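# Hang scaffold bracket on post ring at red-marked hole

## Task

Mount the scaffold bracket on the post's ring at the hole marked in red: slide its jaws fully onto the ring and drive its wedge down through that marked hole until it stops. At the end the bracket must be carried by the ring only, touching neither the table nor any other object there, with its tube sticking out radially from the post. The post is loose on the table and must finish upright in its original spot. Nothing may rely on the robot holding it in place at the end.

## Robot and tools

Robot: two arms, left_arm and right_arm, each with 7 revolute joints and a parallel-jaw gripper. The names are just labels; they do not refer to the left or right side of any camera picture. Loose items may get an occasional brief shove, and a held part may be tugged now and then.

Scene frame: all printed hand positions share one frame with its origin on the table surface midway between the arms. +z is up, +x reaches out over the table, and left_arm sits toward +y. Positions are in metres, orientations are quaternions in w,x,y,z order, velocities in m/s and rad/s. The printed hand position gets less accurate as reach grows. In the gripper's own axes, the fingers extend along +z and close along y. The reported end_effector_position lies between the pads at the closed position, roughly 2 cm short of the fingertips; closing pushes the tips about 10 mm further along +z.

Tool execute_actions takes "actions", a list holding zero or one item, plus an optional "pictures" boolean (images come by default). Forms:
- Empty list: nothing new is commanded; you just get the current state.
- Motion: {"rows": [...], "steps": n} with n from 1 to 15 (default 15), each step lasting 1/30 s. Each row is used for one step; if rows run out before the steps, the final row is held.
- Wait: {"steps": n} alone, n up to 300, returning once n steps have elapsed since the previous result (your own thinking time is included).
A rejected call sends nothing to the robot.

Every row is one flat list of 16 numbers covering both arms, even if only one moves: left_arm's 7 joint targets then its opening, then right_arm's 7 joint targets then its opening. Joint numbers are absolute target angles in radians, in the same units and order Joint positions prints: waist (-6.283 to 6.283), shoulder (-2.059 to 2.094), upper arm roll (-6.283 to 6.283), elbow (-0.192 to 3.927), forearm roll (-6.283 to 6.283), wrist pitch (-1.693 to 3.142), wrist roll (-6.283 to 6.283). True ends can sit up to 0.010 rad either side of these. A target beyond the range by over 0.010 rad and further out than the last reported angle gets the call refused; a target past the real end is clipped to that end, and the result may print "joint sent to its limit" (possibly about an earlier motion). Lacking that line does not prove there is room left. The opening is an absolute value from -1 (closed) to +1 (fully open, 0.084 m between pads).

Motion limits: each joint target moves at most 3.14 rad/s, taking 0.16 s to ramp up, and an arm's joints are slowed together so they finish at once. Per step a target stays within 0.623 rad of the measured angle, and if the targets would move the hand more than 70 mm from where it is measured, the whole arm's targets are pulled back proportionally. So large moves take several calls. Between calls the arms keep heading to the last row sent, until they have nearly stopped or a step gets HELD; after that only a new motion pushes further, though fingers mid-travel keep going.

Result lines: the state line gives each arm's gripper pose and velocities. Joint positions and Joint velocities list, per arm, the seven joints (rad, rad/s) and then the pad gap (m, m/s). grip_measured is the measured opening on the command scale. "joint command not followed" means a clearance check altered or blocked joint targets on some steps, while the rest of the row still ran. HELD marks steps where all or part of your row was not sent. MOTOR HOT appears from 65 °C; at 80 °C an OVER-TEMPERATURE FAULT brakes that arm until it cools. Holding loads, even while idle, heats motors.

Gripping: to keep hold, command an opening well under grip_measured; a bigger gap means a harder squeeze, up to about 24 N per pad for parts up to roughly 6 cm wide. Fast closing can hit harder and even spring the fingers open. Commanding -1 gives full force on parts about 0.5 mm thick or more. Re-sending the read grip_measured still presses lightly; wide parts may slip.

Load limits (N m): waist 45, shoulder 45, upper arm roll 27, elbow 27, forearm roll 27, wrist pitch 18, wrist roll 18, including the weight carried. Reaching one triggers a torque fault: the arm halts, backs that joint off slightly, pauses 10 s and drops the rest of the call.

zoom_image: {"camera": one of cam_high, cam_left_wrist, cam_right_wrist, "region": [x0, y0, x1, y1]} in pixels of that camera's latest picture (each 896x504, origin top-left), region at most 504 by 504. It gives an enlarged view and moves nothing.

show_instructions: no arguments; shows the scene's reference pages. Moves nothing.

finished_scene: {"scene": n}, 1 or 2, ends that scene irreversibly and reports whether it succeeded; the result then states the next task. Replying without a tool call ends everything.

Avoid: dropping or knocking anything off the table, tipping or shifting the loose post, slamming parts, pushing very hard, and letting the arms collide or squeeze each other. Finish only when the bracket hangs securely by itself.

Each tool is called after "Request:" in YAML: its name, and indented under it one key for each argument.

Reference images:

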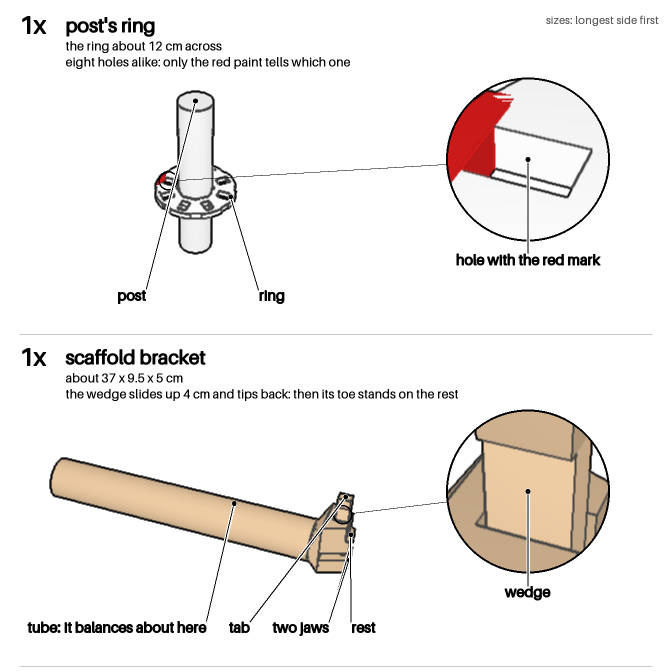

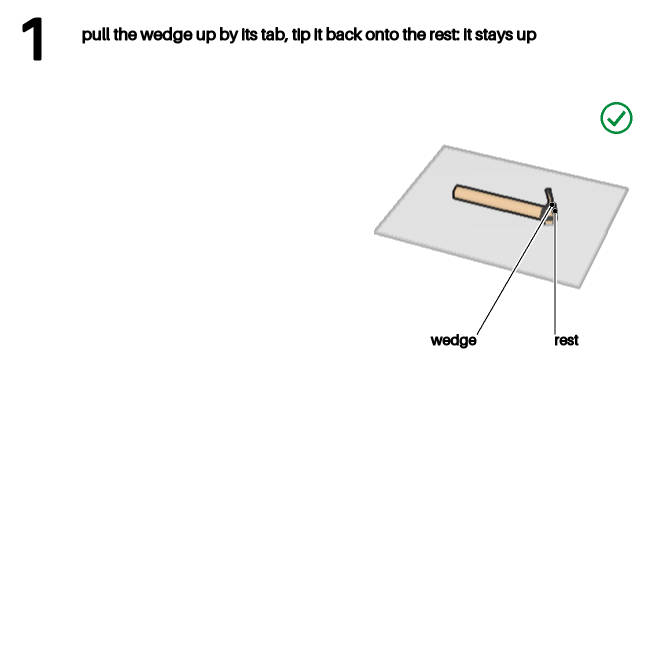

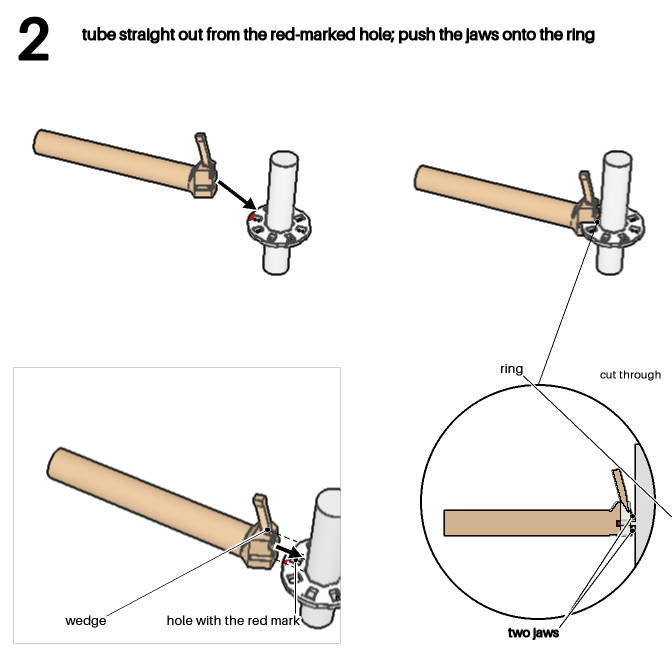

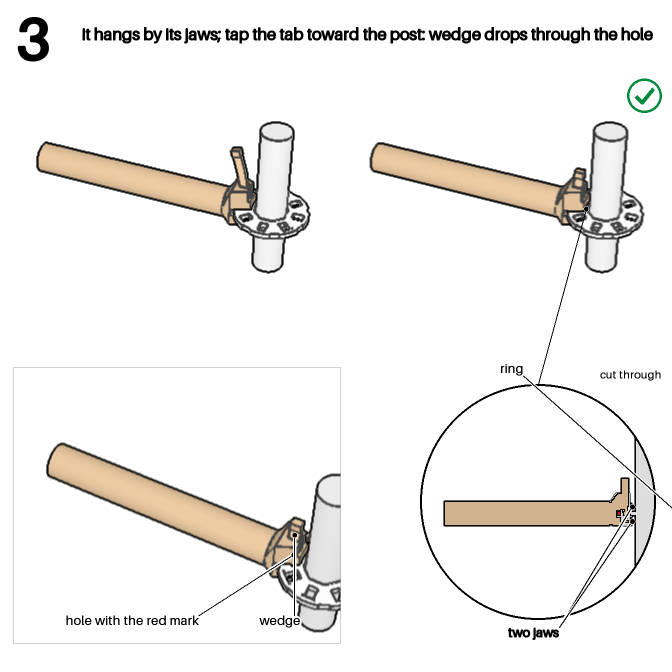

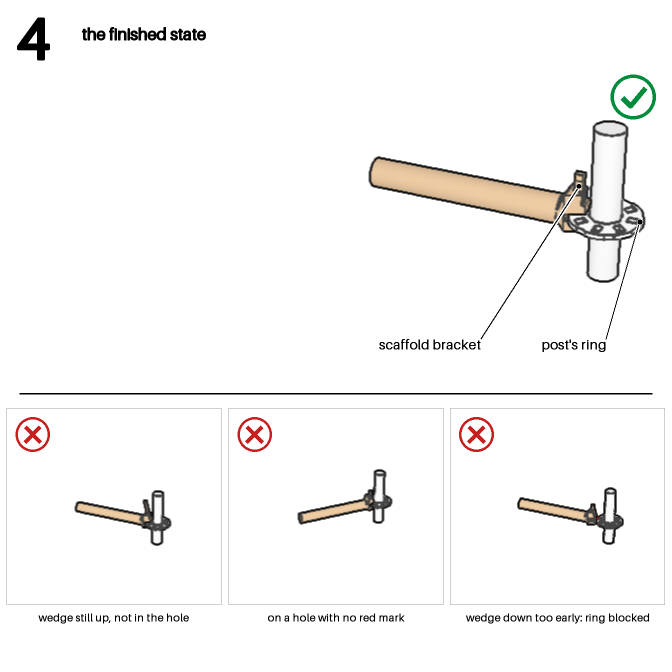

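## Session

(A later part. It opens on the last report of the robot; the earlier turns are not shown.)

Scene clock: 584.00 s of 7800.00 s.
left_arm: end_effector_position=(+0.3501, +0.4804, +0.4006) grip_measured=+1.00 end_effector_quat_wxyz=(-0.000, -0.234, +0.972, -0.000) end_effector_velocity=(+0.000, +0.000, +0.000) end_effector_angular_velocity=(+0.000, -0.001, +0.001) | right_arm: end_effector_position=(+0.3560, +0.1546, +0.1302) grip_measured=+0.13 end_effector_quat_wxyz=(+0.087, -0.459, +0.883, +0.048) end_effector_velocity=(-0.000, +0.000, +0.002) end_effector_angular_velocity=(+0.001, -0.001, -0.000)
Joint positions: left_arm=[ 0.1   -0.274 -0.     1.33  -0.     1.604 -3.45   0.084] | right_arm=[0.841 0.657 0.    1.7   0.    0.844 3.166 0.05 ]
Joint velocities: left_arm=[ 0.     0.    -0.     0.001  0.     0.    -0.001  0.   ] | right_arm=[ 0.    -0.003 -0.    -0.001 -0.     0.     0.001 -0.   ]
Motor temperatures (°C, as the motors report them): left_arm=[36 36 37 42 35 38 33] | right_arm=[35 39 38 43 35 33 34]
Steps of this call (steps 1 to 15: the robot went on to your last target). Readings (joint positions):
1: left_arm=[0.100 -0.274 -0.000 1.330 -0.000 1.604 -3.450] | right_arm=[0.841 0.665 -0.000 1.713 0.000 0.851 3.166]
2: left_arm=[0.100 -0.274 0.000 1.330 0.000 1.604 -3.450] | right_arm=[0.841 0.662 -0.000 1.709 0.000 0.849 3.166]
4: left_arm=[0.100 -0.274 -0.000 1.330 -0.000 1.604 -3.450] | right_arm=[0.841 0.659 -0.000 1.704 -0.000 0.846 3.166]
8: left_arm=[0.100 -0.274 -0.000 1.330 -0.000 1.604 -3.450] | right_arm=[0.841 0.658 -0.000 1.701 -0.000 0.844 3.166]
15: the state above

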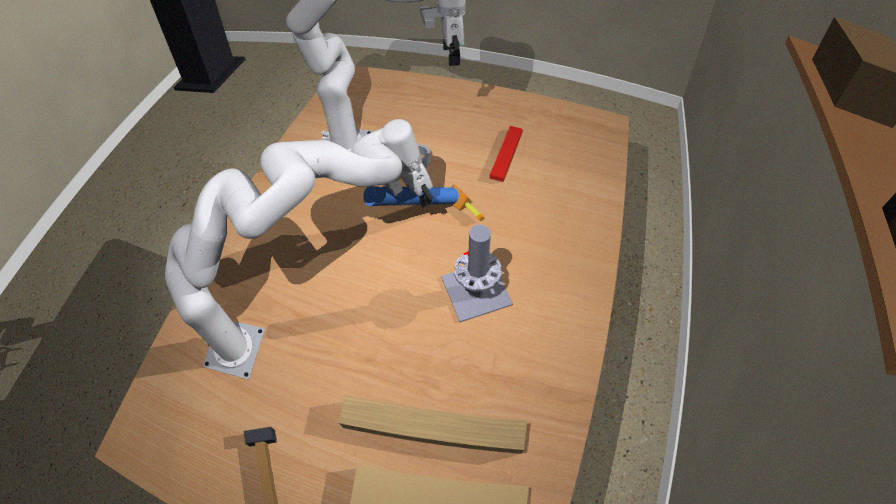

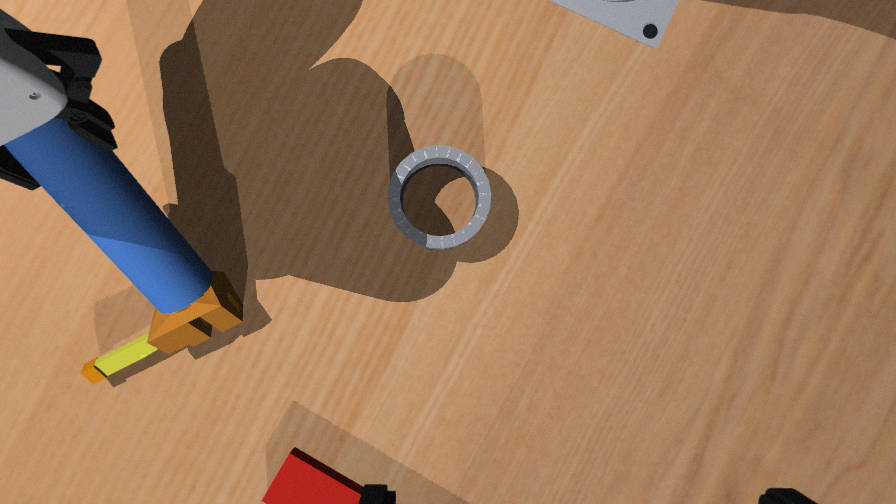

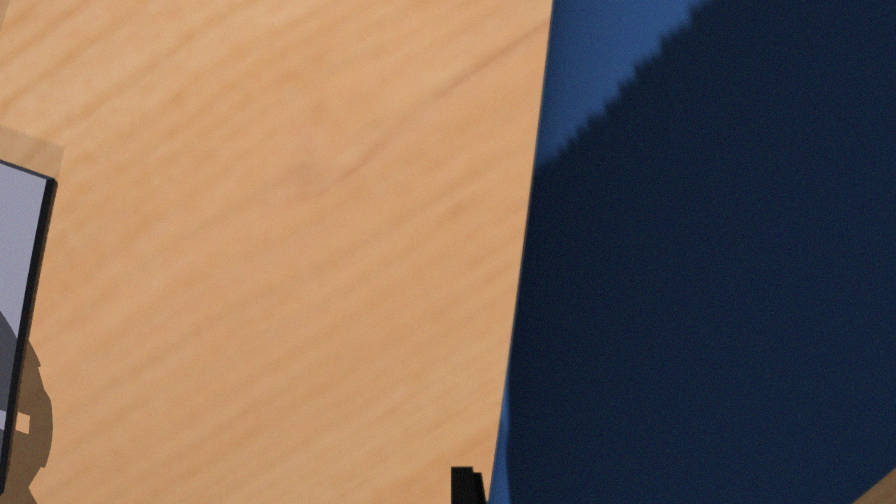

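Request:
execute_actions:
  actions:
    - {"rows": [[0.1, -0.274, 0, 1.33, 0, 1.604, -3.45, 1, 0.8414, 0.667, 0, 1.7072, 0, 0.8503, 3.166, -1], [0.1, -0.274, 0, 1.33, 0, 1.604, -3.45, 1, 0.8414, 0.6776, 0, 1.7142, 0, 0.8565, 3.166, -1], [0.1, -0.274, 0, 1.33, 0, 1.604, -3.45, 1, 0.8414, 0.6883, 0, 1.7211, 0, 0.8628, 3.166, -1], [0.1, -0.274, 0, 1.33, 0, 1.604, -3.45, 1, 0.8414, 0.699, 0, 1.728, 0, 0.8691, 3.166, -1], [0.1, -0.274, 0, 1.33, 0, 1.604, -3.45, 1, 0.8414, 0.7097, 0, 1.735, 0, 0.8753, 3.166, -1], [0.1, -0.274, 0, 1.33, 0, 1.604, -3.45, 1, 0.8414, 0.7203, 0, 1.7419, 0, 0.8816, 3.166, -1], [0.1, -0.274, 0, 1.33, 0, 1.604, -3.45, 1, 0.8414, 0.731, 0, 1.7488, 0, 0.8879, 3.166, -1], [0.1, -0.274, 0, 1.33, 0, 1.604, -3.45, 1, 0.8414, 0.7417, 0, 1.7558, 0, 0.8941, 3.166, -1], [0.1, -0.274, 0, 1.33, 0, 1.604, -3.45, 1, 0.8414, 0.7523, 0, 1.7627, 0, 0.9004, 3.166, -1], [0.1, -0.274, 0, 1.33, 0, 1.604, -3.45, 1, 0.8414, 0.763, 0, 1.7697, 0, 0.9067, 3.166, -1], [0.1, -0.274, 0, 1.33, 0, 1.604, -3.45, 1, 0.8414, 0.7737, 0, 1.7766, 0, 0.9129, 3.166, -1], [0.1, -0.274, 0, 1.33, 0, 1.604, -3.45, 1, 0.8414, 0.7843, 0, 1.7835, 0, 0.9192, 3.166, -1], [0.1, -0.274, 0, 1.33, 0, 1.604, -3.45, 1, 0.8414, 0.795, 0, 1.7905, 0, 0.9254, 3.166, -1], [0.1, -0.274, 0, 1.33, 0, 1.604, -3.45, 1, 0.8414, 0.8057, 0, 1.7974, 0, 0.9317, 3.166, -1], [0.1, -0.274, 0, 1.33, 0, 1.604, -3.45, 1, 0.8414, 0.8164, 0, 1.8043, 0, 0.938, 3.166, -1]], "steps": 15}
  pictures: false

Request:
execute_actions:
  actions:
    - {"rows": [[0.1, -0.274, 0, 1.33, 0, 1.604, -3.45, 1, 0.8414, 0.825, 0, 1.8099, 0, 0.943, 3.166, -1], [0.1, -0.274, 0, 1.33, 0, 1.604, -3.45, 1, 0.8414, 0.8334, 0, 1.8154, 0, 0.948, 3.166, -1], [0.1, -0.274, 0, 1.33, 0, 1.604, -3.45, 1, 0.8414, 0.842, 0, 1.821, 0, 0.953, 3.166, -1], [0.1, -0.274, 0, 1.33, 0, 1.604, -3.45, 1, 0.8414, 0.8484, 0, 1.8251, 0, 0.9568, 3.166, -1], [0.1, -0.274, 0, 1.33, 0, 1.604, -3.45, 1, 0.8414, 0.8548, 0, 1.8293, 0, 0.9605, 3.166, -1], [0.1, -0.274, 0, 1.33, 0, 1.604, -3.45, 1, 0.8414, 0.859, 0, 1.8321, 0, 0.963, 3.166, -1], [0.1, -0.274, 0, 1.33, 0, 1.604, -3.45, 1, 0.8414, 0.8633, 0, 1.8348, 0, 0.9655, 3.166, -1], [0.1, -0.274, 0, 1.33, 0, 1.604, -3.45, 1, 0.8414, 0.8665, 0, 1.8369, 0, 0.9674, 3.166, -1], [0.1, -0.274, 0, 1.33, 0, 1.604, -3.45, 1, 0.8414, 0.8697, 0, 1.839, 0, 0.9693, 3.166, -1]], "steps": 15}

Scene clock: 654.50 s of 7800.00 s.
left_arm: end_effector_position=(+0.3501, +0.4804, +0.4006) grip_measured=+1.00 end_effector_quat_wxyz=(+0.000, -0.234, +0.972, -0.000) end_effector_velocity=(-0.000, -0.000, -0.000) end_effector_angular_velocity=(+0.000, +0.001, -0.001) | right_arm: end_effector_position=(+0.3505, +0.1465, +0.0734) grip_measured=+0.13 end_effector_quat_wxyz=(+0.036, -0.461, +0.886, +0.020) end_effector_velocity=(-0.012, -0.020, -0.129) end_effector_angular_velocity=(-0.223, +0.147, +0.000)
Joint positions: left_arm=[ 0.1   -0.274  0.     1.33  -0.     1.604 -3.45   0.084] | right_arm=[ 0.841  0.782 -0.     1.781 -0.     0.917  3.166  0.05 ]
Joint velocities: left_arm=[-0.    -0.     0.    -0.001  0.    -0.     0.     0.   ] | right_arm=[-0.001  0.307 -0.001  0.221 -0.001  0.181 -0.001 -0.   ]
Motor temperatures (°C, as the motors report them): left_arm=[36 36 37 43 35 38 33] | right_arm=[35 40 38 48 35 34 34]
Steps of this call (steps 1 to 15: the robot went on to your last target; steps 16 to 90: nothing new was sent; then 67.00 s passed at rest; steps 91 to 105: all 15 steps of this action). Readings (joint positions):
91: left_arm=[0.100 -0.274 0.000 1.330 0.000 1.604 -3.450] | right_arm=[0.841 0.656 -0.000 1.700 0.000 0.844 3.166]
92: left_arm=[0.100 -0.274 0.000 1.330 -0.000 1.604 -3.450] | right_arm=[0.841 0.658 0.000 1.702 0.000 0.846 3.166]
94: left_arm=[0.100 -0.274 -0.000 1.330 -0.000 1.604 -3.450] | right_arm=[0.841 0.668 0.000 1.713 -0.000 0.852 3.166]
98: left_arm=[0.100 -0.274 0.000 1.330 0.000 1.604 -3.450] | right_arm=[0.841 0.705 0.000 1.737 -0.000 0.873 3.166]
105: the state above

Scene clock: 655.00 s of 7800.00 s.
left_arm: end_effector_position=(+0.3501, +0.4804, +0.4006) grip_measured=+1.00 end_effector_quat_wxyz=(+0.000, -0.234, +0.972, -0.000) end_effector_velocity=(+0.000, -0.000, +0.000) end_effector_angular_velocity=(-0.000, -0.000, -0.001) | right_arm: end_effector_position=(+0.3458, +0.1393, +0.0374) grip_measured=+0.13 end_effector_quat_wxyz=(+0.002, -0.461, +0.887, +0.001) end_effector_velocity=(+0.000, -0.001, -0.001) end_effector_angular_velocity=(-0.007, +0.005, -0.002)
Joint positions: left_arm=[ 0.1   -0.274 -0.     1.33  -0.     1.604 -3.45   0.084] | right_arm=[ 0.841  0.866 -0.     1.84   0.     0.969  3.166  0.05 ]
Joint velocities: left_arm=[-0.001 -0.    -0.     0.    -0.     0.     0.     0.   ] | right_arm=[-0.001  0.007 -0.     0.011  0.001  0.013  0.     0.   ]
Motor temperatures (°C, as the motors report them): left_arm=[36 36 37 43 35 38 33] | right_arm=[35 40 38 48 35 34 34]
Steps of this call (steps 1 to 15: all 15 steps of this action). Readings (joint positions):
1: left_arm=[0.100 -0.274 0.000 1.330 -0.000 1.604 -3.450] | right_arm=[0.841 0.792 -0.000 1.788 -0.000 0.923 3.166]
2: left_arm=[0.100 -0.274 -0.000 1.330 0.000 1.604 -3.450] | right_arm=[0.841 0.802 -0.000 1.795 -0.000 0.929 3.166]
4: left_arm=[0.100 -0.274 0.000 1.330 0.000 1.604 -3.450] | right_arm=[0.841 0.821 -0.000 1.807 0.000 0.941 3.166]
8: left_arm=[0.100 -0.274 -0.000 1.330 -0.000 1.604 -3.450] | right_arm=[0.841 0.852 -0.000 1.826 0.000 0.957 3.166]
15: the state above

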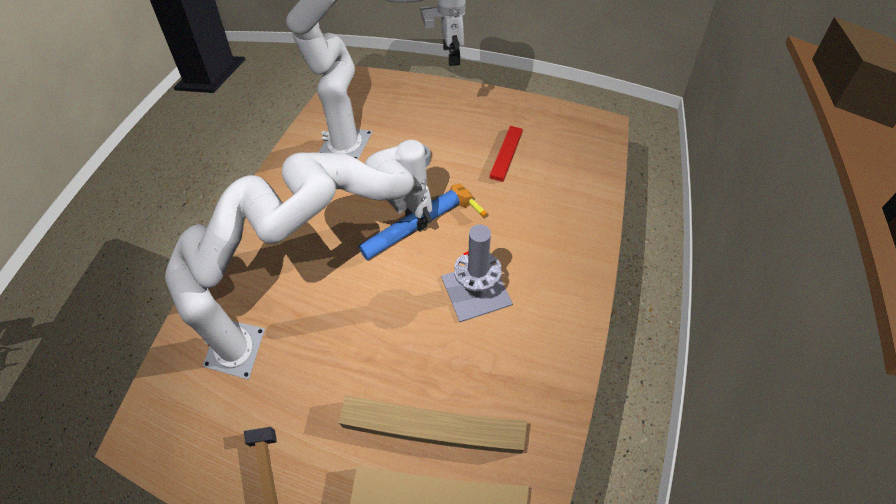

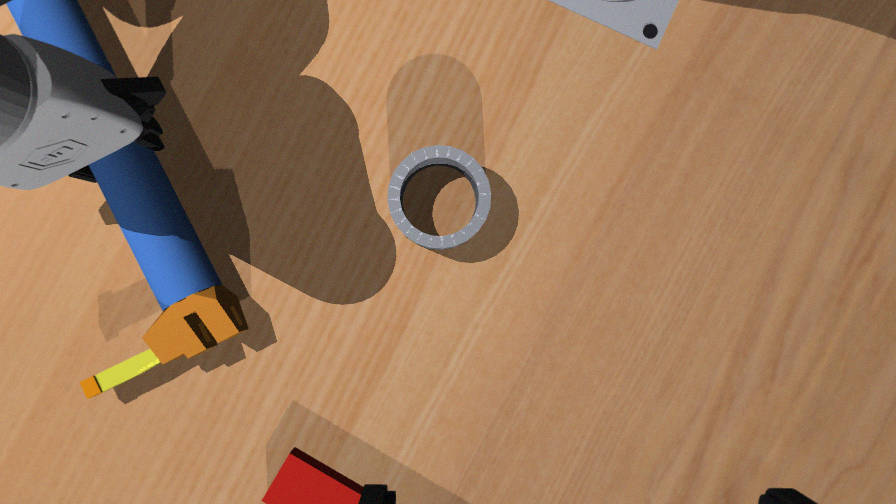

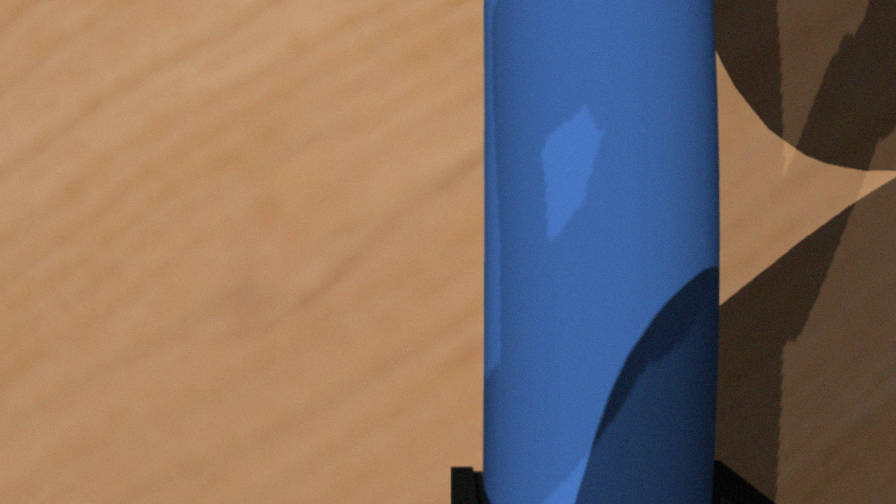

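Request:
execute_actions:
  actions:
    - {"rows": [[0.1, -0.274, 0, 1.33, 0, 1.604, -3.45, 1, 0.8414, 0.866, 0, 1.84, 0, 0.974, 3.166, 1]], "steps": 10}
  pictures: false

Request:
execute_actions:
  actions:
    - {"rows": [[0.1, -0.274, 0, 1.33, 0, 1.604, -3.45, 1, 0.8414, 0.7445, 0, 1.9359, 0, 1.1914, 3.166, 1]], "steps": 12}
  pictures: false

Request:
execute_actions:
  actions:
    - {"rows": [[0.1, -0.274, 0, 1.33, 0, 1.604, -3.45, 1, 0.7, -0.178, 0, 1.422, 0, 1.6, 3.166, 1]], "steps": 15}
  pictures: false

Scene clock: 666.57 s of 7800.00 s.
left_arm: end_effector_position=(+0.3501, +0.4804, +0.4006) grip_measured=+1.00 end_effector_quat_wxyz=(+0.000, -0.234, +0.972, -0.000) end_effector_velocity=(+0.000, -0.000, +0.000) end_effector_angular_velocity=(-0.001, -0.000, -0.001) | right_arm: end_effector_position=(+0.3442, +0.1371, +0.0343) grip_measured=+1.00 end_effector_quat_wxyz=(-0.002, -0.461, +0.887, -0.001) end_effector_velocity=(+0.015, +0.018, +0.040) end_effector_angular_velocity=(+0.064, -0.044, -0.002)
Joint positions: left_arm=[ 0.1   -0.274 -0.     1.33  -0.     1.604 -3.45   0.084] | right_arm=[0.841 0.869 0.    1.838 0.    0.974 3.166 0.084]
Joint velocities: left_arm=[ 0.    -0.    -0.     0.    -0.001  0.     0.    -0.   ] | right_arm=[-0.002 -0.039 -0.002  0.034  0.001 -0.005 -0.002  0.   ]
Motor temperatures (°C, as the motors report them): left_arm=[36 36 37 43 35 38 33] | right_arm=[35 39 38 45 35 33 34]
Steps of this call (steps 1 to 15: the robot went on to your last target; steps 16 to 90: nothing new was sent; then 8.23 s passed at rest; steps 91 to 100: all 10 steps of this action). Readings (joint positions):
91: left_arm=[0.100 -0.274 -0.000 1.330 0.000 1.604 -3.450] | right_arm=[0.841 0.869 -0.000 1.839 -0.000 0.969 3.166]
92: left_arm=[0.100 -0.274 0.000 1.330 -0.000 1.604 -3.450] | right_arm=[0.841 0.870 0.000 1.837 0.000 0.971 3.166]
94: left_arm=[0.100 -0.274 -0.000 1.330 -0.000 1.604 -3.450] | right_arm=[0.842 0.876 0.000 1.830 0.000 0.974 3.166]
98: left_arm=[0.100 -0.274 -0.000 1.330 -0.000 1.604 -3.450] | right_arm=[0.842 0.873 0.000 1.835 0.000 0.975 3.166]
100: the state above

Scene clock: 666.97 s of 7800.00 s.
left_arm: end_effector_position=(+0.3501, +0.4804, +0.4006) grip_measured=+1.00 end_effector_quat_wxyz=(+0.000, -0.234, +0.972, -0.000) end_effector_velocity=(+0.000, +0.000, +0.001) end_effector_angular_velocity=(+0.000, -0.001, +0.001) | right_arm: end_effector_position=(+0.3468, +0.1407, +0.1411) grip_measured=+1.00 end_effector_quat_wxyz=(+0.005, -0.461, +0.887, +0.003) end_effector_velocity=(-0.026, -0.037, -0.020) end_effector_angular_velocity=(-0.147, +0.096, +0.006)
Joint positions: left_arm=[ 0.1   -0.274 -0.     1.33  -0.     1.604 -3.45   0.084] | right_arm=[ 0.841  0.745 -0.     1.935  0.     1.178  3.166  0.084]
Joint velocities: left_arm=[ 0.     0.     0.     0.001  0.     0.    -0.     0.   ] | right_arm=[ 0.002 -0.002  0.001 -0.02  -0.002  0.158 -0.003 -0.   ]
Motor temperatures (°C, as the motors report them): left_arm=[36 36 37 43 35 38 33] | right_arm=[35 39 38 45 35 33 34]
Steps of this call (steps 1 to 12: all 12 steps of this action). Readings (joint positions):
1: left_arm=[0.100 -0.274 -0.000 1.330 -0.000 1.604 -3.450] | right_arm=[0.841 0.868 0.000 1.839 0.000 0.974 3.166]
2: left_arm=[0.100 -0.274 0.000 1.330 -0.000 1.604 -3.450] | right_arm=[0.841 0.866 0.000 1.840 0.000 0.979 3.166]
4: left_arm=[0.100 -0.274 -0.000 1.330 0.000 1.604 -3.450] | right_arm=[0.841 0.850 0.000 1.853 -0.000 1.021 3.166]
8: left_arm=[0.100 -0.274 -0.000 1.330 0.000 1.604 -3.450] | right_arm=[0.841 0.775 0.000 1.913 0.000 1.131 3.166]
12: the state above

Scene clock: 667.47 s of 7800.00 s.
left_arm: end_effector_position=(+0.3501, +0.4804, +0.4006) grip_measured=+1.00 end_effector_quat_wxyz=(-0.000, -0.234, +0.972, -0.000) end_effector_velocity=(-0.000, +0.000, -0.001) end_effector_angular_velocity=(+0.000, +0.002, +0.001) | right_arm: end_effector_position=(+0.3190, +0.0222, +0.2704) grip_measured=+1.00 end_effector_quat_wxyz=(-0.031, -0.426, +0.904, -0.015) end_effector_velocity=(-0.087, -0.225, +0.360) end_effector_angular_velocity=(+0.138, -0.105, -0.128)
Joint positions: left_arm=[ 0.1   -0.274  0.     1.33  -0.     1.604 -3.45   0.084] | right_arm=[ 0.764  0.316 -0.001  1.657 -0.     1.409  3.166  0.084]
Joint velocities: left_arm=[ 0.     0.     0.    -0.002  0.     0.    -0.     0.   ] | right_arm=[-0.133 -1.055  0.005 -0.484  0.001  0.398 -0.001  0.   ]
Motor temperatures (°C, as the motors report them): left_arm=[36 36 37 43 35 38 33] | right_arm=[35 39 38 45 35 33 34]
Steps of this call (steps 1 to 15: all 15 steps of this action). Readings (joint positions):
1: left_arm=[0.100 -0.274 0.000 1.330 0.000 1.604 -3.450] | right_arm=[0.841 0.746 -0.000 1.934 0.000 1.183 3.166]
2: left_arm=[0.100 -0.274 -0.000 1.330 -0.000 1.604 -3.450] | right_arm=[0.841 0.744 0.000 1.929 0.000 1.188 3.166]
4: left_arm=[0.100 -0.274 0.000 1.330 -0.000 1.604 -3.450] | right_arm=[0.833 0.709 0.003 1.890 0.000 1.218 3.166]
8: left_arm=[0.100 -0.274 0.000 1.330 0.000 1.604 -3.450] | right_arm=[0.801 0.562 -0.001 1.786 -0.000 1.304 3.166]
15: the state above

Request:
execute_actions:
  actions:
    - {"rows": [[-0.4131, 0.4722, 0, 1.5256, 0, 1.0534, -2.8791, 1, 0.3, -0.178, 0, 1.422, 0, 1.6, 3.166, 1]], "steps": 15}
  pictures: false

Request:
execute_actions:
  actions:
    - {"steps": 35}

Scene clock: 677.33 s of 7800.00 s.
left_arm: end_effector_position=(+0.4710, +0.3746, +0.3053) grip_measured=+1.00 end_effector_quat_wxyz=(+0.006, +0.026, +1.000, -0.000) end_effector_velocity=(+0.202, -0.290, -0.275) end_effector_angular_velocity=(+0.009, +0.029, -1.135) | right_arm: end_effector_position=(+0.3526, -0.2281, +0.4007) grip_measured=+1.00 end_effector_quat_wxyz=(+0.000, -0.215, +0.977, +0.000) end_effector_velocity=(+0.042, -0.088, +0.002) end_effector_angular_velocity=(+0.000, -0.004, -0.236)
Joint positions: left_arm=[-0.148  0.075 -0.     1.425 -0.     1.337 -3.174  0.084] | right_arm=[ 0.321 -0.178 -0.006  1.422 -0.001  1.6    3.166  0.084]
Joint velocities: left_arm=[-0.539  0.809 -0.001  0.206 -0.    -0.574  0.595  0.   ] | right_arm=[-0.266 -0.003  0.029  0.002  0.004  0.001 -0.001  0.   ]
Motor temperatures (°C, as the motors report them): left_arm=[36 36 37 43 35 38 33] | right_arm=[35 38 38 45 35 33 34]
Steps of this call (steps 1 to 45: the robot went on to your last target; steps 46 to 110: nothing new was sent; then 5.70 s passed at rest; steps 111 to 125: all 15 steps of this action). Readings (joint positions):
111: left_arm=[0.100 -0.274 0.000 1.330 0.000 1.604 -3.450] | right_arm=[0.700 -0.178 0.000 1.422 0.000 1.600 3.166]
112: left_arm=[0.097 -0.271 0.001 1.332 0.000 1.600 -3.446] | right_arm=[0.696 -0.178 0.001 1.422 0.000 1.600 3.166]
114: left_arm=[0.067 -0.236 0.005 1.348 0.001 1.565 -3.409] | right_arm=[0.658 -0.178 0.007 1.422 0.001 1.600 3.166]
118: left_arm=[-0.020 -0.120 -0.000 1.376 -0.000 1.475 -3.316] | right_arm=[0.516 -0.178 -0.002 1.422 -0.000 1.600 3.166]
125: the state above

Scene clock: 678.50 s of 7800.00 s.
left_arm: end_effector_position=(+0.5247, +0.2149, +0.1507) grip_measured=+1.00 end_effector_quat_wxyz=(+0.000, +0.301, +0.954, +0.000) end_effector_velocity=(-0.000, -0.001, -0.001) end_effector_angular_velocity=(+0.000, +0.001, -0.003) | right_arm: end_effector_position=(+0.3552, -0.2333, +0.4006) grip_measured=+1.00 end_effector_quat_wxyz=(+0.000, -0.207, +0.978, -0.000) end_effector_velocity=(-0.000, -0.000, -0.000) end_effector_angular_velocity=(-0.001, +0.001, +0.001)
Joint positions: left_arm=[-0.413  0.472  0.     1.526  0.     1.053 -2.879  0.084] | right_arm=[ 0.3   -0.178  0.     1.422  0.     1.6    3.166  0.084]
Joint velocities: left_arm=[-0.001  0.002 -0.001  0.001  0.    -0.     0.001 -0.   ] | right_arm=[ 0.     0.    -0.    -0.    -0.001  0.    -0.001  0.   ]
Motor temperatures (°C, as the motors report them): left_arm=[36 36 37 43 35 38 33] | right_arm=[35 38 38 45 35 33 34]
Steps of this call (steps 1 to 35: the robot went on to your last target). Readings (joint positions):
1: left_arm=[-0.166 0.102 -0.000 1.431 -0.000 1.318 -3.154] | right_arm=[0.314 -0.178 -0.004 1.422 -0.000 1.600 3.166]
2: left_arm=[-0.184 0.128 -0.000 1.438 -0.000 1.299 -3.134] | right_arm=[0.310 -0.178 -0.002 1.422 -0.000 1.600 3.166]
4: left_arm=[-0.219 0.181 -0.000 1.452 -0.000 1.261 -3.095] | right_arm=[0.306 -0.178 0.002 1.422 0.000 1.600 3.166]
8: left_arm=[-0.289 0.286 -0.000 1.478 -0.000 1.187 -3.018] | right_arm=[0.302 -0.178 0.002 1.422 0.000 1.600 3.166]
35: the state above

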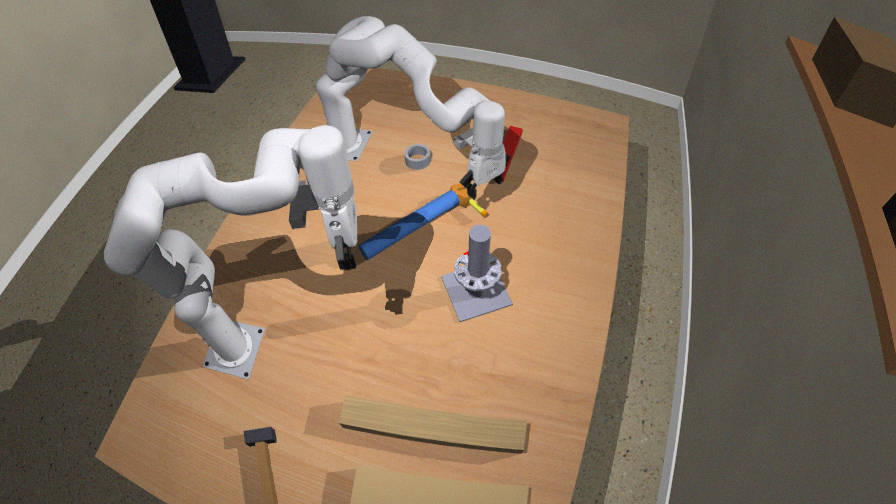

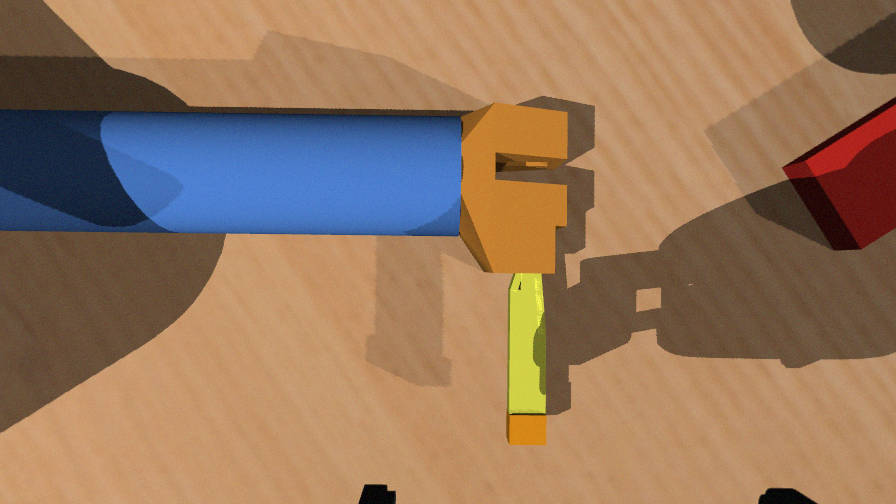

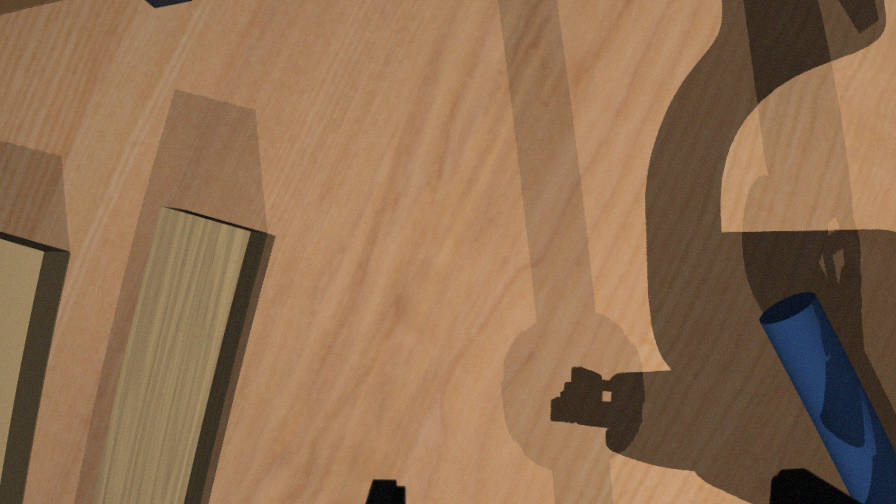

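Request:
execute_actions:
  actions:
    - {"rows": [[-0.4083, 0.6324, 0, 1.4416, 0, 0.8092, -2.8573, 0.0, 0.3, -0.178, 0, 1.422, 0, 1.6, 3.166, 1]], "steps": 15}
  pictures: false

Request:
execute_actions:
  actions:
    - {"rows": [[-0.4083, 0.6324, 0, 1.4416, 0, 0.8092, -2.8573, 0.0, 0.3, -0.178, 0, 1.422, 0, 1.6, 3.166, 1], [-0.4083, 0.6324, 0, 1.4416, 0, 0.8092, -2.8573, 0.0, 0.3, -0.178, 0, 1.422, 0, 1.6, 3.166, 1], [-0.4083, 0.6324, 0, 1.4416, 0, 0.8092, -2.8573, 0.0, 0.3, -0.178, 0, 1.422, 0, 1.6, 3.166, 1], [-0.4083, 0.6324, 0, 1.4416, 0, 0.8092, -2.8573, -0.15, 0.3, -0.178, 0, 1.422, 0, 1.6, 3.166, 1], [-0.4083, 0.6324, 0, 1.4416, 0, 0.8092, -2.8573, -0.3, 0.3, -0.178, 0, 1.422, 0, 1.6, 3.166, 1], [-0.4083, 0.6324, 0, 1.4416, 0, 0.8092, -2.8573, -0.45, 0.3, -0.178, 0, 1.422, 0, 1.6, 3.166, 1], [-0.4083, 0.6324, 0, 1.4416, 0, 0.8092, -2.8573, -0.55, 0.3, -0.178, 0, 1.422, 0, 1.6, 3.166, 1], [-0.4083, 0.6324, 0, 1.4416, 0, 0.8092, -2.8573, -0.62, 0.3, -0.178, 0, 1.422, 0, 1.6, 3.166, 1], [-0.4083, 0.6324, 0, 1.4416, 0, 0.8092, -2.8573, -0.68, 0.3, -0.178, 0, 1.422, 0, 1.6, 3.166, 1], [-0.4083, 0.6324, 0, 1.4416, 0, 0.8092, -2.8573, -0.74, 0.3, -0.178, 0, 1.422, 0, 1.6, 3.166, 1], [-0.4083, 0.6324, 0, 1.4416, 0, 0.8092, -2.8573, -0.8, 0.3, -0.178, 0, 1.422, 0, 1.6, 3.166, 1]], "steps": 15}

Scene clock: 751.60 s of 7800.00 s.
left_arm: end_effector_position=(+0.5273, +0.2166, +0.0437) grip_measured=-0.01 end_effector_quat_wxyz=(+0.001, +0.309, +0.951, -0.000) end_effector_velocity=(+0.025, -0.011, +0.016) end_effector_angular_velocity=(-0.032, -0.086, -0.007) | right_arm: end_effector_position=(+0.3552, -0.2333, +0.4006) grip_measured=+1.00 end_effector_quat_wxyz=(+0.000, -0.207, +0.978, -0.000) end_effector_velocity=(-0.000, -0.000, +0.001) end_effector_angular_velocity=(+0.001, -0.001, -0.002)
Joint positions: left_arm=[-0.408  0.629 -0.     1.445  0.     0.814 -2.858  0.044] | right_arm=[ 0.3   -0.178  0.     1.422  0.     1.6    3.166  0.084]
Joint velocities: left_arm=[-0.001 -0.005 -0.002  0.022  0.    -0.065  0.004  0.   ] | right_arm=[ 0.    -0.002 -0.    -0.     0.001  0.     0.002  0.   ]
Motor temperatures (°C, as the motors report them): left_arm=[36 37 37 43 35 38 33] | right_arm=[35 37 38 44 35 33 34]
Steps of this call (steps 1 to 15: the robot went on to your last target; steps 16 to 90: nothing new was sent; then 69.60 s passed at rest; steps 91 to 105: all 15 steps of this action). Readings (joint positions):
91: left_arm=[-0.413 0.472 -0.000 1.526 -0.000 1.053 -2.879] | right_arm=[0.300 -0.178 0.000 1.422 -0.000 1.600 3.166]
92: left_arm=[-0.413 0.474 -0.000 1.525 -0.000 1.049 -2.879] | right_arm=[0.300 -0.178 -0.000 1.422 -0.000 1.600 3.166]
94: left_arm=[-0.412 0.495 -0.000 1.517 0.000 1.006 -2.875] | right_arm=[0.300 -0.178 0.000 1.422 0.000 1.600 3.166]
98: left_arm=[-0.410 0.586 0.000 1.464 -0.000 0.885 -2.864] | right_arm=[0.300 -0.178 0.000 1.422 0.000 1.600 3.166]
105: the state above

Scene clock: 752.10 s of 7800.00 s.
left_arm: end_effector_position=(+0.5267, +0.2171, +0.0410) grip_measured=-0.67 end_effector_quat_wxyz=(+0.000, +0.309, +0.951, +0.000) end_effector_velocity=(+0.001, -0.000, +0.000) end_effector_angular_velocity=(-0.001, -0.001, +0.000) | right_arm: end_effector_position=(+0.3552, -0.2333, +0.4006) grip_measured=+1.00 end_effector_quat_wxyz=(+0.000, -0.207, +0.978, -0.000) end_effector_velocity=(-0.000, -0.001, +0.001) end_effector_angular_velocity=(-0.000, -0.003, +0.001)
Joint positions: left_arm=[-0.408  0.632  0.     1.442  0.     0.809 -2.857  0.015] | right_arm=[ 0.3   -0.178  0.     1.422  0.     1.6    3.166  0.084]
Joint velocities: left_arm=[ 0.     0.001 -0.     0.002 -0.    -0.     0.     0.   ] | right_arm=[-0.001 -0.003 -0.    -0.    -0.001 -0.    -0.002  0.   ]
Motor temperatures (°C, as the motors report them): left_arm=[36 37 37 43 35 38 33] | right_arm=[35 37 38 44 35 33 34]
Steps of this call (steps 1 to 15: all 15 steps of this action). Readings (joint positions):
1: left_arm=[-0.408 0.628 -0.000 1.445 0.000 0.812 -2.858] | right_arm=[0.300 -0.178 -0.000 1.422 0.000 1.600 3.166]
2: left_arm=[-0.408 0.629 -0.000 1.445 0.000 0.811 -2.858] | right_arm=[0.300 -0.178 -0.000 1.422 0.000 1.600 3.166]
4: left_arm=[-0.408 0.630 -0.000 1.444 0.000 0.810 -2.857] | right_arm=[0.300 -0.178 0.000 1.422 -0.000 1.600 3.166]
8: left_arm=[-0.408 0.632 0.000 1.442 0.000 0.810 -2.857] | right_arm=[0.300 -0.178 -0.000 1.422 0.000 1.600 3.166]
15: the state above

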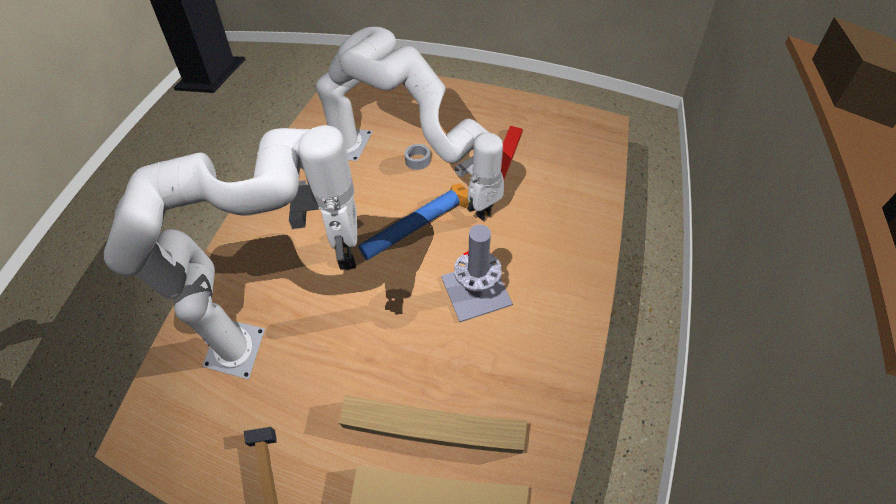

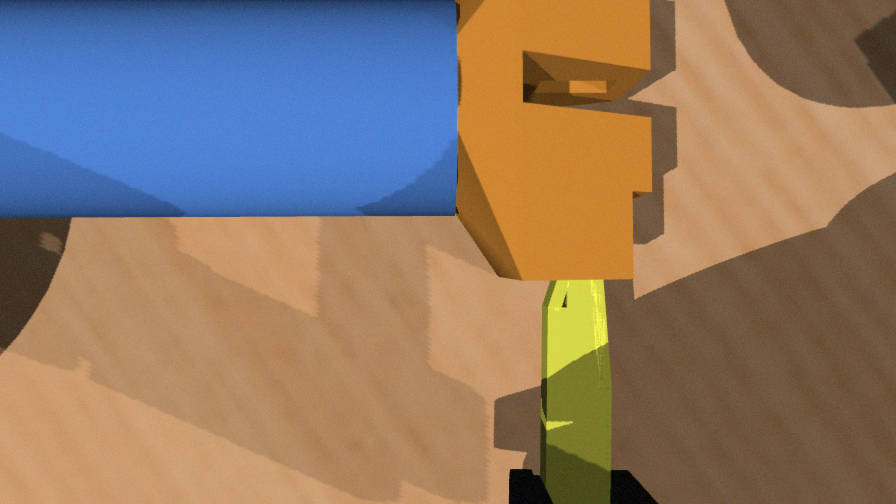

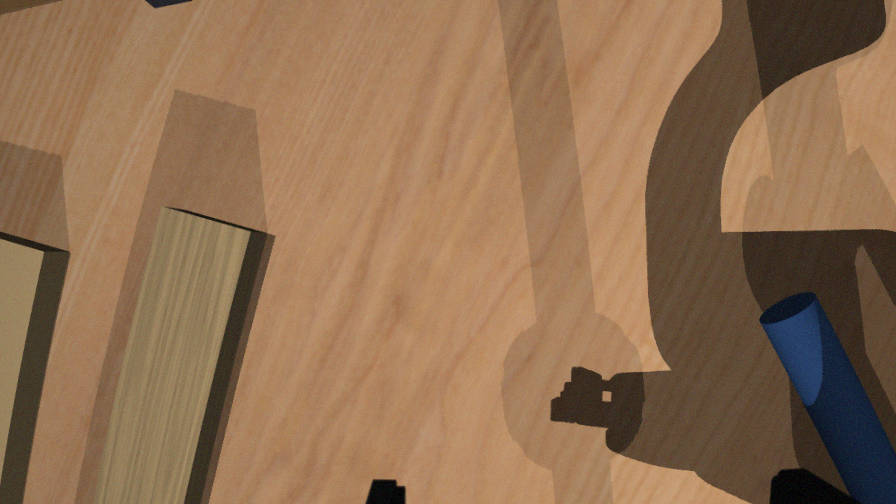

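Request:
execute_actions:
  actions:
    - {"rows": [[-0.4075, 0.6199, 0, 1.436, 0, 0.8161, -2.8565, -0.8, 0.3, -0.178, 0, 1.422, 0, 1.6, 3.166, 1], [-0.4068, 0.6074, 0, 1.4303, 0, 0.8229, -2.8558, -0.8, 0.3, -0.178, 0, 1.422, 0, 1.6, 3.166, 1], [-0.406, 0.5949, 0, 1.4247, 0, 0.8298, -2.855, -0.8, 0.3, -0.178, 0, 1.422, 0, 1.6, 3.166, 1], [-0.4053, 0.5824, 0, 1.4191, 0, 0.8367, -2.8543, -0.8, 0.3, -0.178, 0, 1.422, 0, 1.6, 3.166, 1], [-0.4045, 0.5699, 0, 1.4135, 0, 0.8436, -2.8535, -0.8, 0.3, -0.178, 0, 1.422, 0, 1.6, 3.166, 1], [-0.4038, 0.5574, 0, 1.4078, 0, 0.8504, -2.8528, -0.8, 0.3, -0.178, 0, 1.422, 0, 1.6, 3.166, 1], [-0.403, 0.5449, 0, 1.4022, 0, 0.8573, -2.852, -0.8, 0.3, -0.178, 0, 1.422, 0, 1.6, 3.166, 1], [-0.4016, 0.5305, 0, 1.3925, 0, 0.862, -2.8506, -0.8, 0.3, -0.178, 0, 1.422, 0, 1.6, 3.166, 1], [-0.4003, 0.5161, 0, 1.3828, 0, 0.8667, -2.8493, -0.8, 0.3, -0.178, 0, 1.422, 0, 1.6, 3.166, 1], [-0.3989, 0.5017, 0, 1.3731, 0, 0.8714, -2.8479, -0.8, 0.3, -0.178, 0, 1.422, 0, 1.6, 3.166, 1], [-0.3975, 0.4873, 0, 1.3633, 0, 0.876, -2.8465, -0.8, 0.3, -0.178, 0, 1.422, 0, 1.6, 3.166, 1], [-0.3961, 0.4729, 0, 1.3536, 0, 0.8807, -2.8451, -0.8, 0.3, -0.178, 0, 1.422, 0, 1.6, 3.166, 1], [-0.3948, 0.4585, 0, 1.3439, 0, 0.8854, -2.8438, -0.8, 0.3, -0.178, 0, 1.422, 0, 1.6, 3.166, 1], [-0.3934, 0.4441, 0, 1.3342, 0, 0.8901, -2.8424, -0.8, 0.3, -0.178, 0, 1.422, 0, 1.6, 3.166, 1]], "steps": 15}
  pictures: false

Request:
execute_actions:
  actions:
    - {"steps": 12}

Scene clock: 770.83 s of 7800.00 s.
left_arm: end_effector_position=(+0.5075, +0.2302, +0.0928) grip_measured=-0.67 end_effector_quat_wxyz=(+0.000, +0.310, +0.951, -0.000) end_effector_velocity=(-0.065, +0.047, +0.116) end_effector_angular_velocity=(+0.002, +0.004, +0.003) | right_arm: end_effector_position=(+0.3552, -0.2333, +0.4006) grip_measured=+1.00 end_effector_quat_wxyz=(+0.000, -0.207, +0.978, -0.000) end_effector_velocity=(+0.000, +0.000, -0.001) end_effector_angular_velocity=(-0.000, +0.001, -0.000)
Joint positions: left_arm=[-0.397  0.478 -0.001  1.357 -0.     0.878 -2.846  0.015] | right_arm=[ 0.3   -0.178 -0.     1.422 -0.     1.6    3.166  0.084]
Joint velocities: left_arm=[ 0.039 -0.41   0.001 -0.275 -0.     0.139  0.037  0.   ] | right_arm=[-0.     0.001  0.    -0.     0.001  0.     0.    -0.   ]
Motor temperatures (°C, as the motors report them): left_arm=[36 37 37 42 35 38 33] | right_arm=[35 37 38 45 35 33 34]
Steps of this call (steps 1 to 15: the robot went on to your last target; steps 16 to 90: nothing new was sent; then 15.23 s passed at rest; steps 91 to 105: all 15 steps of this action). Readings (joint positions):
91: left_arm=[-0.408 0.632 0.000 1.442 0.000 0.809 -2.857] | right_arm=[0.300 -0.178 0.000 1.422 0.000 1.600 3.166]
92: left_arm=[-0.408 0.630 0.000 1.440 0.000 0.811 -2.857] | right_arm=[0.300 -0.178 0.000 1.422 -0.000 1.600 3.166]
94: left_arm=[-0.407 0.619 0.000 1.430 0.000 0.819 -2.856] | right_arm=[0.300 -0.178 0.000 1.422 0.000 1.600 3.166]
98: left_arm=[-0.405 0.574 -0.000 1.412 -0.000 0.843 -2.854] | right_arm=[0.300 -0.178 0.000 1.422 0.000 1.600 3.166]
105: the state above

Scene clock: 771.23 s of 7800.00 s.
left_arm: end_effector_position=(+0.5020, +0.2342, +0.1018) grip_measured=-0.67 end_effector_quat_wxyz=(-0.000, +0.310, +0.951, -0.000) end_effector_velocity=(-0.001, +0.001, +0.002) end_effector_angular_velocity=(-0.000, +0.001, +0.001) | right_arm: end_effector_position=(+0.3552, -0.2333, +0.4006) grip_measured=+1.00 end_effector_quat_wxyz=(-0.000, -0.207, +0.978, -0.000) end_effector_velocity=(+0.000, -0.000, -0.000) end_effector_angular_velocity=(-0.000, +0.001, +0.001)
Joint positions: left_arm=[-0.394  0.445 -0.001  1.334 -0.     0.89  -2.842  0.015] | right_arm=[ 0.3   -0.178  0.     1.422 -0.     1.6    3.166  0.084]
Joint velocities: left_arm=[ 0.001 -0.006 -0.001 -0.003 -0.     0.003 -0.     0.   ] | right_arm=[-0.     0.001 -0.     0.     0.    -0.    -0.002  0.   ]
Motor temperatures (°C, as the motors report them): left_arm=[36 37 37 42 35 38 33] | right_arm=[35 37 38 45 35 33 34]
Steps of this call (steps 1 to 12: the robot went on to your last target). Readings (joint positions):
1: left_arm=[-0.396 0.466 -0.001 1.349 -0.000 0.883 -2.845] | right_arm=[0.300 -0.178 0.000 1.422 -0.000 1.600 3.166]
2: left_arm=[-0.395 0.458 -0.001 1.344 -0.000 0.886 -2.844] | right_arm=[0.300 -0.178 -0.000 1.422 -0.000 1.600 3.166]
4: left_arm=[-0.394 0.450 -0.001 1.338 -0.000 0.888 -2.843] | right_arm=[0.300 -0.178 0.000 1.422 -0.000 1.600 3.166]
8: left_arm=[-0.394 0.446 -0.001 1.335 -0.000 0.889 -2.843] | right_arm=[0.300 -0.178 -0.000 1.422 0.000 1.600 3.166]
12: the state above

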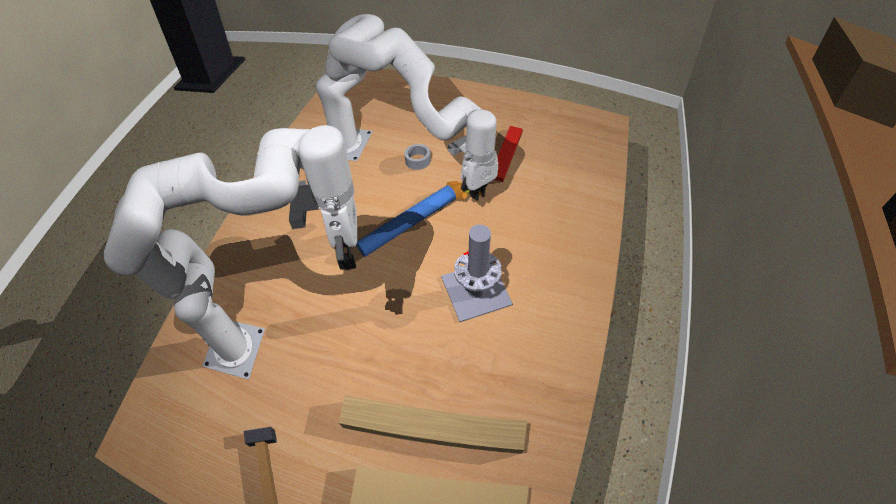

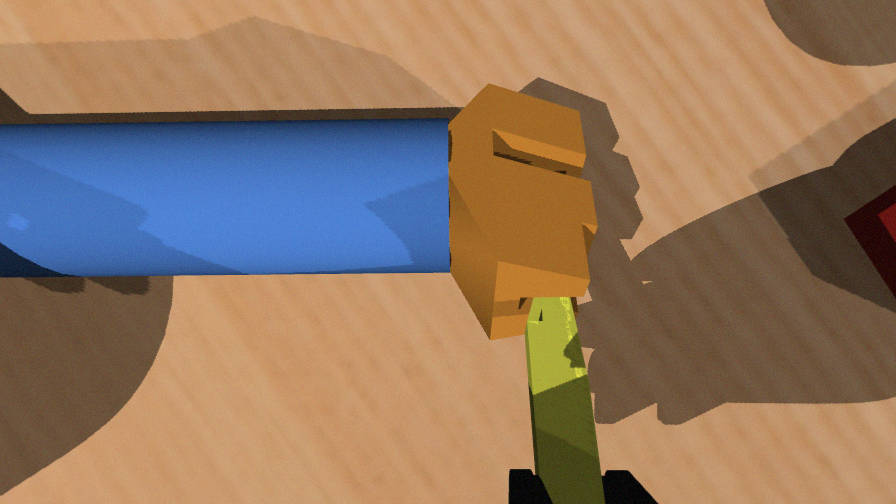

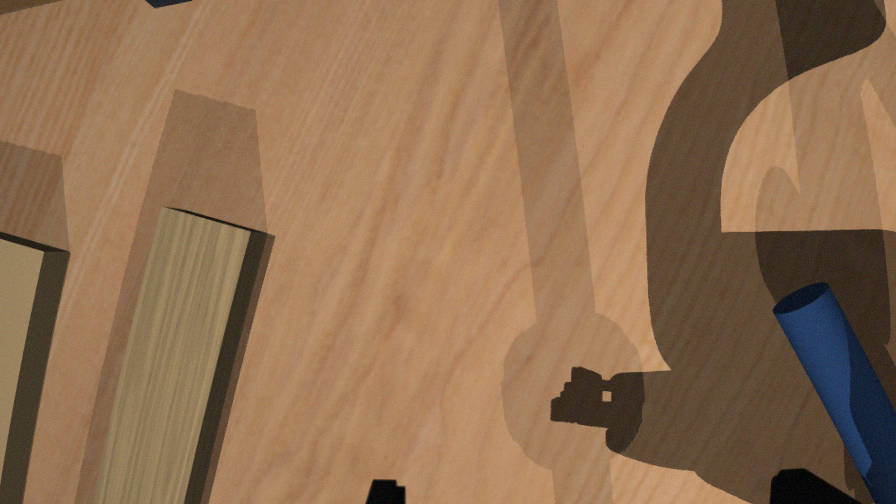

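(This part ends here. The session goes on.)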